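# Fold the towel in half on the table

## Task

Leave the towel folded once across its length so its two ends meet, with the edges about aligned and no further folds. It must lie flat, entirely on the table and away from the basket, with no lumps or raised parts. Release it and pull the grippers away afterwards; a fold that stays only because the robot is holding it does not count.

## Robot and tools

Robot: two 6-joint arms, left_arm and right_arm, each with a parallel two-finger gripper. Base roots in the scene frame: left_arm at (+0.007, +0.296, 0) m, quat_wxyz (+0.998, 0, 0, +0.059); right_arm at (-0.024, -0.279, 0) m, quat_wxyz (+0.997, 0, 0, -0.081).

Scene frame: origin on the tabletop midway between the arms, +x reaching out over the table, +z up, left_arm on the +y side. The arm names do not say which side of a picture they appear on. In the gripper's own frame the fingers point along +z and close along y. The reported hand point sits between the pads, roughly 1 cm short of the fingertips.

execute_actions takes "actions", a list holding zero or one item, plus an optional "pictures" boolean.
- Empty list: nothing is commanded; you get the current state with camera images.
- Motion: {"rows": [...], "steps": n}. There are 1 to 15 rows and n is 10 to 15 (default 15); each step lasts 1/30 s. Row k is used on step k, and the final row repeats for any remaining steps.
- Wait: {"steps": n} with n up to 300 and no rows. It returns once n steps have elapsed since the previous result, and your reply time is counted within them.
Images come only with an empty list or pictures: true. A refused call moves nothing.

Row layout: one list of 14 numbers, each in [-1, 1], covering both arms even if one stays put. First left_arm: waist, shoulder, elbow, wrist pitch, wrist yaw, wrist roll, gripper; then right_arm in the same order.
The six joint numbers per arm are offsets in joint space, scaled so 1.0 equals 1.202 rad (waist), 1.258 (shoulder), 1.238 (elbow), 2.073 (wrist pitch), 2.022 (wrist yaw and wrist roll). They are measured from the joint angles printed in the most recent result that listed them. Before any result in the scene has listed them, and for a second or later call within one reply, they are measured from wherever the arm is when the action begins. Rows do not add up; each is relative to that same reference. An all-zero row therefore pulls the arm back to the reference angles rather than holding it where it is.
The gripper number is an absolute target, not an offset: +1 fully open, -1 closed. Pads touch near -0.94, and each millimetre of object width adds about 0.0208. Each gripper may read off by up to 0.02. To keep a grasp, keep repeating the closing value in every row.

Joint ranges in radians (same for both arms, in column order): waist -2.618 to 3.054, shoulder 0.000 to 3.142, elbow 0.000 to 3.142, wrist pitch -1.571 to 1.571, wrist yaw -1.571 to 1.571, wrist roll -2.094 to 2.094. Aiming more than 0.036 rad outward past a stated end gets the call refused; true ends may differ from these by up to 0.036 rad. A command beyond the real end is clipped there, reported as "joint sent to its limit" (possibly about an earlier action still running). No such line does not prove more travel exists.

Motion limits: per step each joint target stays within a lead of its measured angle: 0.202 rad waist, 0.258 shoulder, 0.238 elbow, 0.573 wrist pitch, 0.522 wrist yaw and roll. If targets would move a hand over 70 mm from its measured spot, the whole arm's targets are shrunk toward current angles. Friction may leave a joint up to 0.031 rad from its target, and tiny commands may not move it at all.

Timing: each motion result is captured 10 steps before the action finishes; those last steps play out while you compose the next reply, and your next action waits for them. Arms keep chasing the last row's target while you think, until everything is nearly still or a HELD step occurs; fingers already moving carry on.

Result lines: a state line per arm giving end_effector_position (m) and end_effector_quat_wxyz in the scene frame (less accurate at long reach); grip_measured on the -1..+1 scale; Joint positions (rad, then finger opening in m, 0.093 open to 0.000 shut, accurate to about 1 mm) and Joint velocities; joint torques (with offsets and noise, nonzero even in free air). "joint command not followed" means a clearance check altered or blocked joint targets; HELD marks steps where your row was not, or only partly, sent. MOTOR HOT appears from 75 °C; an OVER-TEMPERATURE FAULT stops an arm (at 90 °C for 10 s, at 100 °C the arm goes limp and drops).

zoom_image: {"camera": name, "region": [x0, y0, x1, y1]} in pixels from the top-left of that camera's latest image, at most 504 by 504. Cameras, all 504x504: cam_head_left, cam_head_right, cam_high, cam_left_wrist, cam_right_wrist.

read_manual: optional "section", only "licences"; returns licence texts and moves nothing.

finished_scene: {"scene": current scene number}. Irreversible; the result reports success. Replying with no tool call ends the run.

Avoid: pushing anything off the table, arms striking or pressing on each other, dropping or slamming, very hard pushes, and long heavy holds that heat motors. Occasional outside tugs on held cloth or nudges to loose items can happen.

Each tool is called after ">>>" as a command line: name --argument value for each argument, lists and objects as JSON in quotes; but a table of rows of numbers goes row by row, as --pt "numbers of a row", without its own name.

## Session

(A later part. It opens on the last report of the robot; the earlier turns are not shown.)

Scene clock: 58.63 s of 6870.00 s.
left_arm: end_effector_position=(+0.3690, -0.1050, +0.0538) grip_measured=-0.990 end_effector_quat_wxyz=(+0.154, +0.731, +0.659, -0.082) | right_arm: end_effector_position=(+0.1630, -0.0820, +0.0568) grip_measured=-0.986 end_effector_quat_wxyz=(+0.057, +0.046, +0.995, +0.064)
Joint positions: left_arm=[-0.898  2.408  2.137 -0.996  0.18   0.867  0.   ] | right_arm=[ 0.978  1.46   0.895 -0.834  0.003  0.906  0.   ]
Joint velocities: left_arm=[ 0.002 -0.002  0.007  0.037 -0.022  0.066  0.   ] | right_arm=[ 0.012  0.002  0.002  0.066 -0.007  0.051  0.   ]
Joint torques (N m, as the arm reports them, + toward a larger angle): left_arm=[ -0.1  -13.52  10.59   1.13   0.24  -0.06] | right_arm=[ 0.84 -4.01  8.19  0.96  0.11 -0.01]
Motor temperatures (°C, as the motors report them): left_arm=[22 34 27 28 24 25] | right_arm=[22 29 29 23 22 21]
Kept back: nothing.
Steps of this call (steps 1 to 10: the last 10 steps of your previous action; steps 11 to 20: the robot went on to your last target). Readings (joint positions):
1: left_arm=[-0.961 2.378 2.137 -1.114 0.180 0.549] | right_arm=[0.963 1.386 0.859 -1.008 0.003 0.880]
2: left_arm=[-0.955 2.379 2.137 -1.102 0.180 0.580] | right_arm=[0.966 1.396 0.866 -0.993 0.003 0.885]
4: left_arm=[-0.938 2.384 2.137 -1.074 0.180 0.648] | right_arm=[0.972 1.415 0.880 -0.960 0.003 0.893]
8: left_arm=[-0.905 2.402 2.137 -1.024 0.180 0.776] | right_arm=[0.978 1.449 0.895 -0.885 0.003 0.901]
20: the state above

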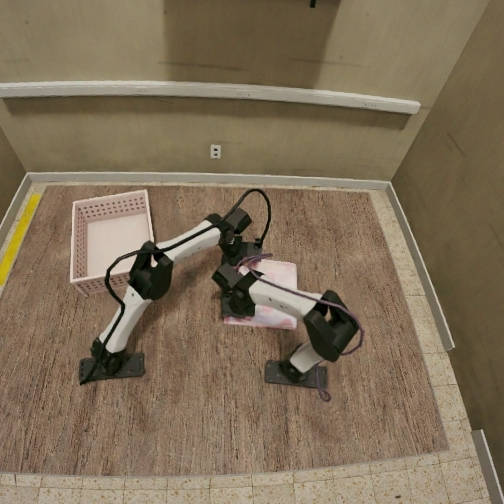

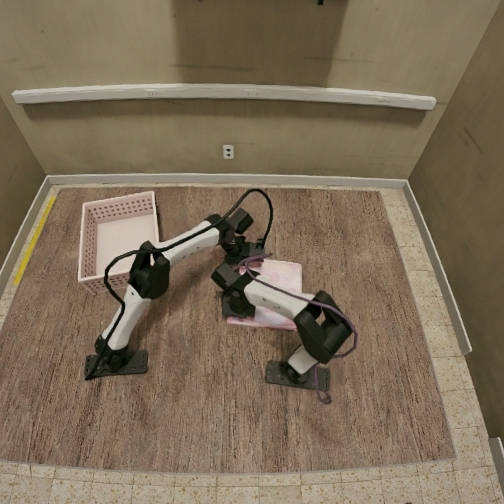

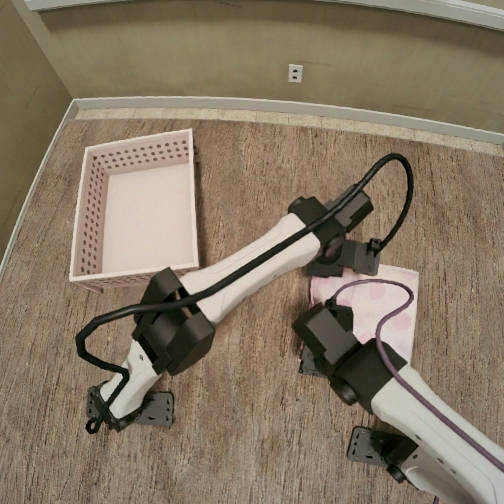

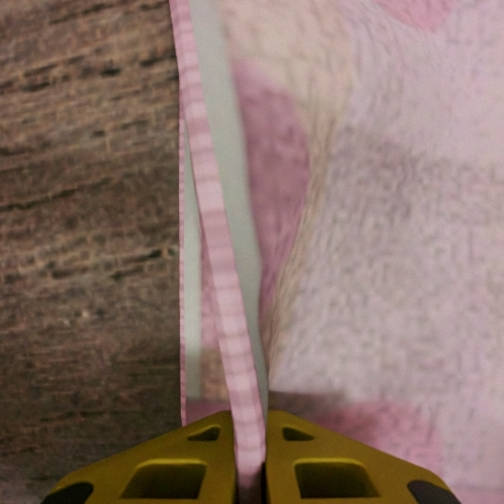

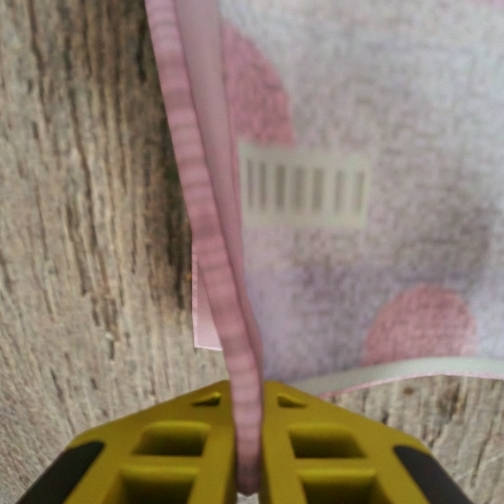

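>>> execute_actions --actions '[{"rows":[[-0.01,0.01,0.015,0.01,0,0,-1,0,0.015,0.015,0.005,0,0,-1],[-0.02,0.02,0.015,0.02,0,0,-1,0,0.03,0.015,0.01,0,0,-1],[-0.02,0.03,0.015,0.03,0,0,-1,0,0.045,0.015,0.015,0,0,-1],[-0.02,0.04,0.015,0.03,0,0,-1,0,0.06,0.015,0.02,0,0,-1],[-0.02,0.048,0.015,0.03,0,0,-1,0,0.075,0.015,0.025,0,0,-1],[-0.02,0.048,0.015,0.03,0,0,-1,0,0.088,0.015,0.025,0,0,-1]],"steps":15}]'

>>> execute_actions --actions '[{"steps":14}]' --pictures true

Scene clock: 59.60 s of 6870.00 s.
left_arm: end_effector_position=(+0.3690, -0.1118, +0.0479) grip_measured=-0.990 end_effector_quat_wxyz=(+0.160, +0.736, +0.653, -0.082) | right_arm: end_effector_position=(+0.1635, -0.0814, +0.0465) grip_measured=-0.986 end_effector_quat_wxyz=(+0.048, +0.046, +0.996, +0.054)
Joint positions: left_arm=[-0.907  2.423  2.137 -0.97   0.18   0.873  0.   ] | right_arm=[ 0.978  1.503  0.895 -0.819  0.003  0.907  0.   ]
Joint velocities: left_arm=[-0.09   0.232  0.012  0.212 -0.037  0.022  0.   ] | right_arm=[-0.012  0.545 -0.022  0.227  0.007 -0.066  0.   ]
Joint torques (N m, as the arm reports them, + toward a larger angle): left_arm=[ -0.77 -11.69   9.36   1.     0.23  -0.18] | right_arm=[ 0.16 -3.77  7.39  0.83  0.11 -0.08]
Motor temperatures (°C, as the motors report them): left_arm=[22 34 27 28 24 25] | right_arm=[22 29 29 23 22 21]
Steps of this call (steps 1 to 24: the robot went on to your last target; steps 25 to 29: the first 5 steps of this action). Readings (joint positions):
25: left_arm=[-0.898 2.408 2.137 -0.994 0.180 0.873] | right_arm=[0.978 1.460 0.895 -0.832 0.003 0.907]
26: left_arm=[-0.899 2.408 2.137 -0.992 0.180 0.873] | right_arm=[0.978 1.463 0.895 -0.832 0.003 0.907]
28: left_arm=[-0.904 2.416 2.137 -0.977 0.180 0.873] | right_arm=[0.978 1.484 0.895 -0.825 0.003 0.907]
29: the state above

Scene clock: 60.07 s of 6870.00 s.
left_arm: end_effector_position=(+0.3661, -0.1159, +0.0271) grip_measured=-0.990 end_effector_quat_wxyz=(+0.148, +0.739, +0.651, -0.084) | right_arm: end_effector_position=(+0.1630, -0.0820, +0.0309) grip_measured=-0.986 end_effector_quat_wxyz=(+0.033, +0.046, +0.998, +0.036)
Joint positions: left_arm=[-0.916  2.465  2.137 -0.95   0.18   0.873  0.   ] | right_arm=[ 0.978  1.566  0.895 -0.803  0.003  0.907  0.   ]
Joint velocities: left_arm=[-0.002  0.007 -0.002  0.022 -0.037  0.007  0.   ] | right_arm=[-0.017 -0.022 -0.002 -0.037 -0.11   0.022  0.   ]
Joint torques (N m, as the arm reports them, + toward a larger angle): left_arm=[ -0.41 -14.21   9.41   1.01   0.23  -0.18] | right_arm=[ 0.16 -5.2   7.21  0.81  0.11 -0.09]
Motor temperatures (°C, as the motors report them): left_arm=[22 34 27 28 24 25] | right_arm=[22 29 29 23 22 21]
Kept back: nothing.
Steps of this call (steps 1 to 10: the last 10 steps of your previous action; steps 11 to 14: the robot went on to your last target). Readings (joint positions):
1: left_arm=[-0.910 2.431 2.137 -0.964 0.180 0.873] | right_arm=[0.978 1.523 0.895 -0.814 0.003 0.907]
2: left_arm=[-0.912 2.440 2.137 -0.960 0.180 0.873] | right_arm=[0.978 1.542 0.895 -0.810 0.003 0.907]
4: left_arm=[-0.916 2.455 2.137 -0.958 0.180 0.873] | right_arm=[0.978 1.564 0.895 -0.808 0.003 0.907]
8: left_arm=[-0.916 2.465 2.137 -0.954 0.180 0.873] | right_arm=[0.978 1.566 0.895 -0.805 0.003 0.907]
14: the state above

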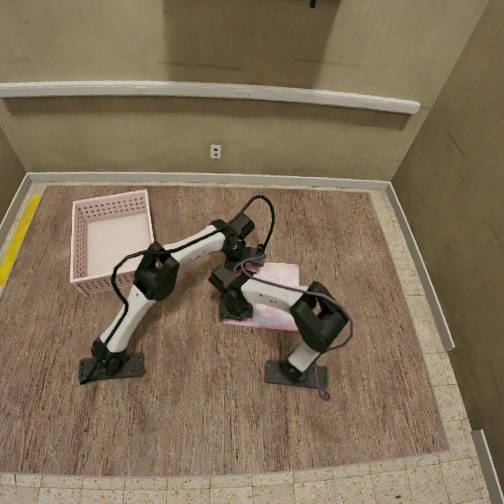

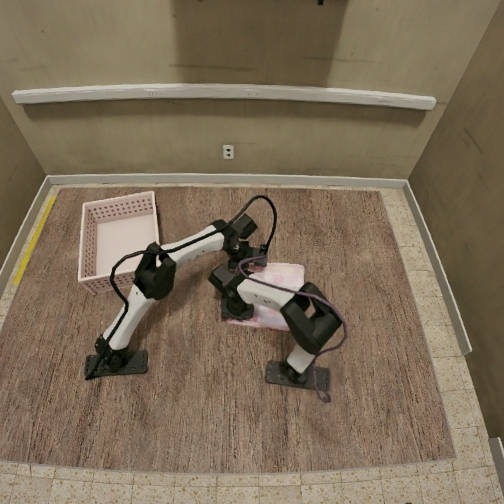

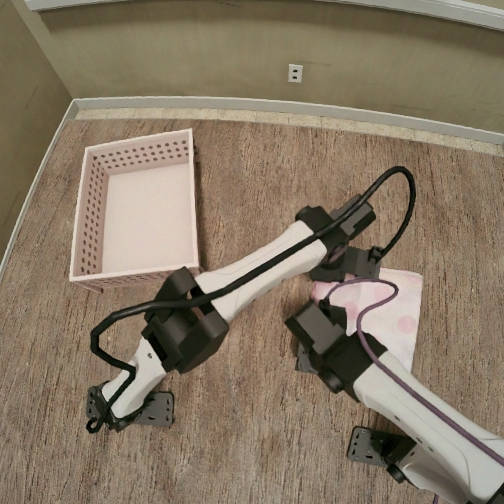

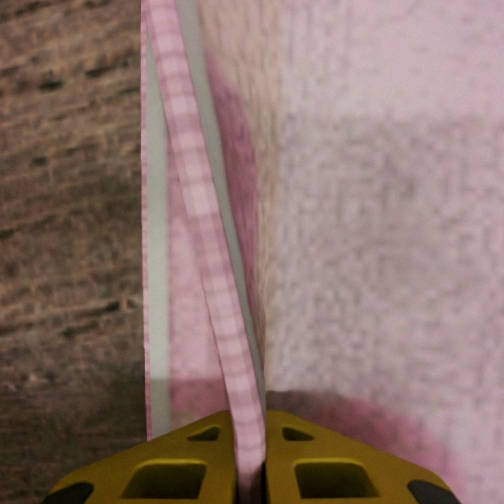

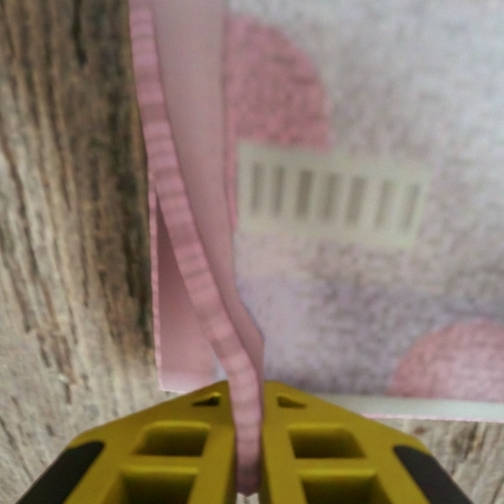

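Looks aligned. Release and retreat.

>>> execute_actions --actions '[{"rows":[[0,0,0.015,0,0,0,-0.6,0,0,0.015,0,0,0,-0.6],[0,0,0.015,0,0,0,-0.2,0,0,0.015,0,0,0,-0.2],[0,0,0.015,0,0,0,0.2,0,0,0.015,0,0,0,0.2],[0,0,0.015,0,0,0,0.5,0,0,0.015,0,0,0,0.5],[0,0,0.015,0,0,0,0.5,0,0,0.015,0,0,0,0.5],[0,0,0.015,0,0,0,0.5,0,0,0.015,0,0,0,0.5],[0,0,0.015,0,0,0,0.5,0,0,0.015,0,0,0,0.5],[0,-0.04,0.015,0,0,0,0.5,0,-0.06,0.015,0,0,0,0.5],[0,-0.08,0.015,0,0,0,0.5,0,-0.12,0.015,0,0,0,0.5],[0,-0.12,0.015,0,0,0,0.5,0,-0.18,0.015,0,0,0,0.5],[0.03,-0.16,0.015,0,0,0,0.5,0,-0.24,0.015,0,0,0,0.5],[0.08,-0.2,0.015,0,0,0,0.5,-0.05,-0.3,0.015,0,0,0,0.5],[0.13,-0.25,0.0,0,0,0,0.5,-0.1,-0.36,0.015,0,0,0,0.5],[0.2,-0.35,-0.1,0,0,0,0.5,-0.2,-0.42,0.015,0,0,0,0.5],[0.6,-1,-0.8,0.3,-0.09,-0.43,1,-1,-0.6,0.0,0,0,-0.45,1]],"steps":15}]'

>>> execute_actions --actions '[{"steps":45}]' --pictures true

>>> zoom_image --camera "cam_high" --region '[270, 230, 470, 430]'

Scene clock: 61.13 s of 6870.00 s.
left_arm: end_effector_position=(+0.3663, -0.1161, +0.0271) grip_measured=+0.354 end_effector_quat_wxyz=(+0.149, +0.739, +0.651, -0.084) | right_arm: end_effector_position=(+0.1631, -0.0818, +0.0309) grip_measured=+0.354 end_effector_quat_wxyz=(+0.033, +0.046, +0.998, +0.036)
Joint positions: left_arm=[-0.916  2.465  2.137 -0.949  0.18   0.873  0.062] | right_arm=[ 0.978  1.566  0.895 -0.802  0.003  0.907  0.062]
Joint velocities: left_arm=[ 0.027 -0.002 -0.017  0.051 -0.022 -0.051  0.298] | right_arm=[ 0.007 -0.007 -0.022  0.051 -0.007 -0.051  0.295]
Joint torques (N m, as the arm reports them, + toward a larger angle): left_arm=[  0.06 -14.47   9.4    0.9    0.22  -0.14] | right_arm=[ 0.16 -5.49  7.2   0.6   0.11 -0.08]
Motor temperatures (°C, as the motors report them): left_arm=[22 35 27 28 24 25] | right_arm=[22 29 29 23 22 21]
Steps of this call (steps 1 to 27: the robot went on to your last target; steps 28 to 32: the first 5 steps of this action). Readings (joint positions):
28: left_arm=[-0.916 2.465 2.137 -0.949 0.180 0.873] | right_arm=[0.978 1.566 0.895 -0.802 0.003 0.907]
29: left_arm=[-0.916 2.465 2.137 -0.949 0.180 0.873] | right_arm=[0.978 1.566 0.895 -0.802 0.003 0.907]
31: left_arm=[-0.916 2.465 2.137 -0.949 0.180 0.873] | right_arm=[0.978 1.566 0.895 -0.802 0.003 0.907]
32: the state above

Scene clock: 62.63 s of 6870.00 s.
left_arm: end_effector_position=(+0.4001, +0.2695, +0.3254) grip_measured=+0.993 end_effector_quat_wxyz=(+0.565, +0.032, +0.824, -0.016) | right_arm: end_effector_position=(+0.2156, -0.3769, +0.2284) grip_measured=+0.996 end_effector_quat_wxyz=(+0.410, +0.176, +0.891, -0.083)
Joint positions: left_arm=[-0.186  1.19   1.166 -0.344 -0.002  0.011  0.093] | right_arm=[-0.217  0.8    0.896 -0.803  0.011  0.005  0.093]
Joint velocities: left_arm=[-0.007 -0.017 -0.012 -0.066  0.037 -0.066 -0.001] | right_arm=[ 0.002 -0.002 -0.002 -0.022  0.037 -0.037  0.   ]
Joint torques (N m, as the arm reports them, + toward a larger angle): left_arm=[-0.73 -2.69  6.84  2.2   0.05 -0.18] | right_arm=[-0.36  0.43  6.96  2.1   0.   -0.15]
Motor temperatures (°C, as the motors report them): left_arm=[22 35 27 29 24 25] | right_arm=[22 29 29 23 22 21]
Kept back: nothing.
From where the robot then was, a joint's target lay farther than a number of 1.0 reaches, so one or more steps of this call were cut to that.
Steps of this call (steps 1 to 10: the last 10 steps of your previous action; steps 11 to 45: the robot went on to your last target). Readings (joint positions):
1: left_arm=[-0.916 2.465 2.137 -0.949 0.180 0.873] | right_arm=[0.978 1.566 0.895 -0.802 0.003 0.907]
2: left_arm=[-0.916 2.465 2.137 -0.949 0.180 0.873] | right_arm=[0.978 1.566 0.895 -0.802 0.003 0.907]
4: left_arm=[-0.916 2.455 2.137 -0.952 0.180 0.873] | right_arm=[0.978 1.537 0.895 -0.805 0.003 0.907]
8: left_arm=[-0.902 2.368 2.137 -0.959 0.180 0.873] | right_arm=[0.946 1.273 0.895 -0.803 -0.005 0.907]
45: the state above

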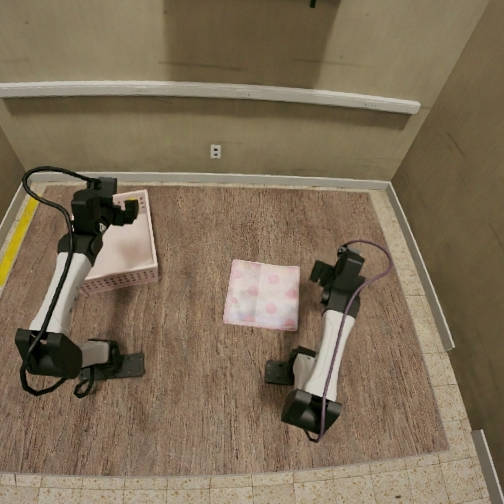

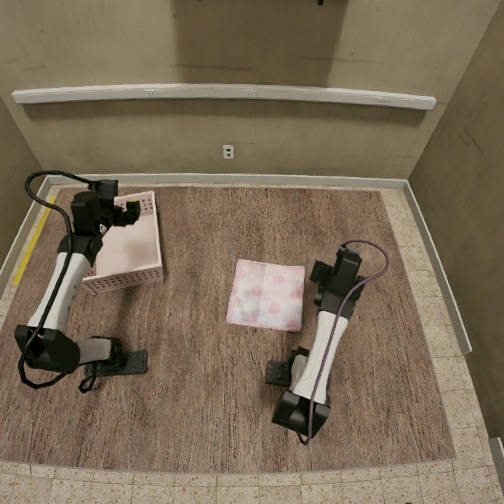

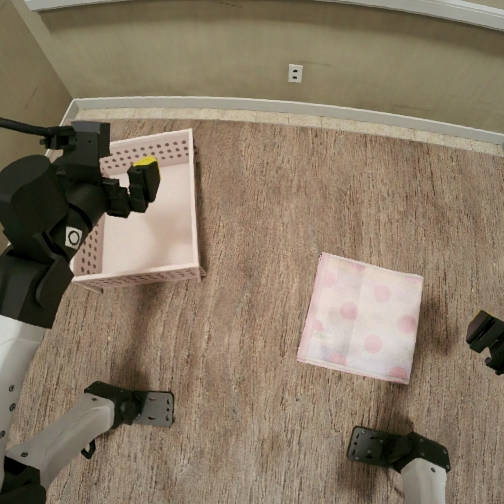

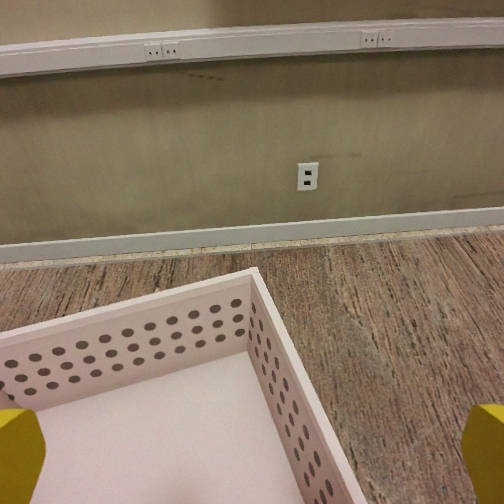

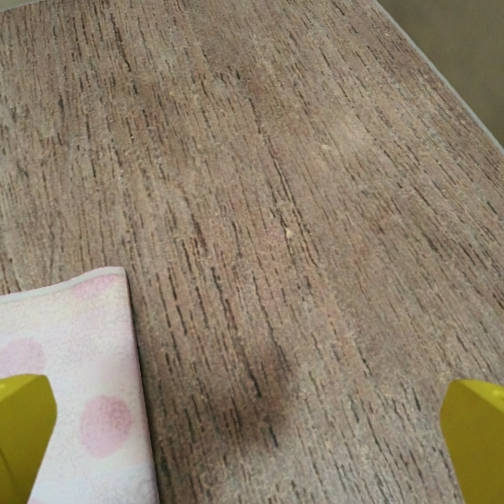

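Region (270, 230, 470, 430) of cam_high's 504x504 image, scaled by 2.520, with more detail than that image has.

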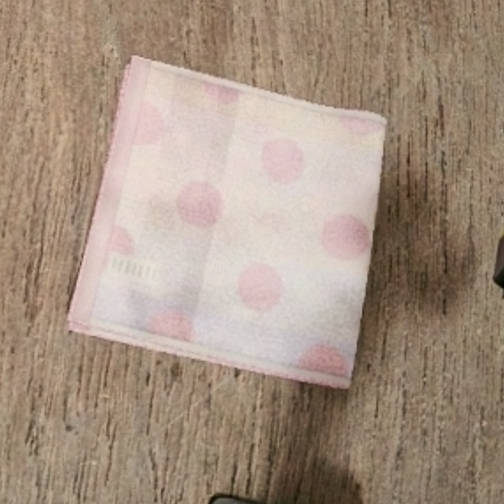

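>>> finished_scene --scene 1

The scene is finished: the task was done.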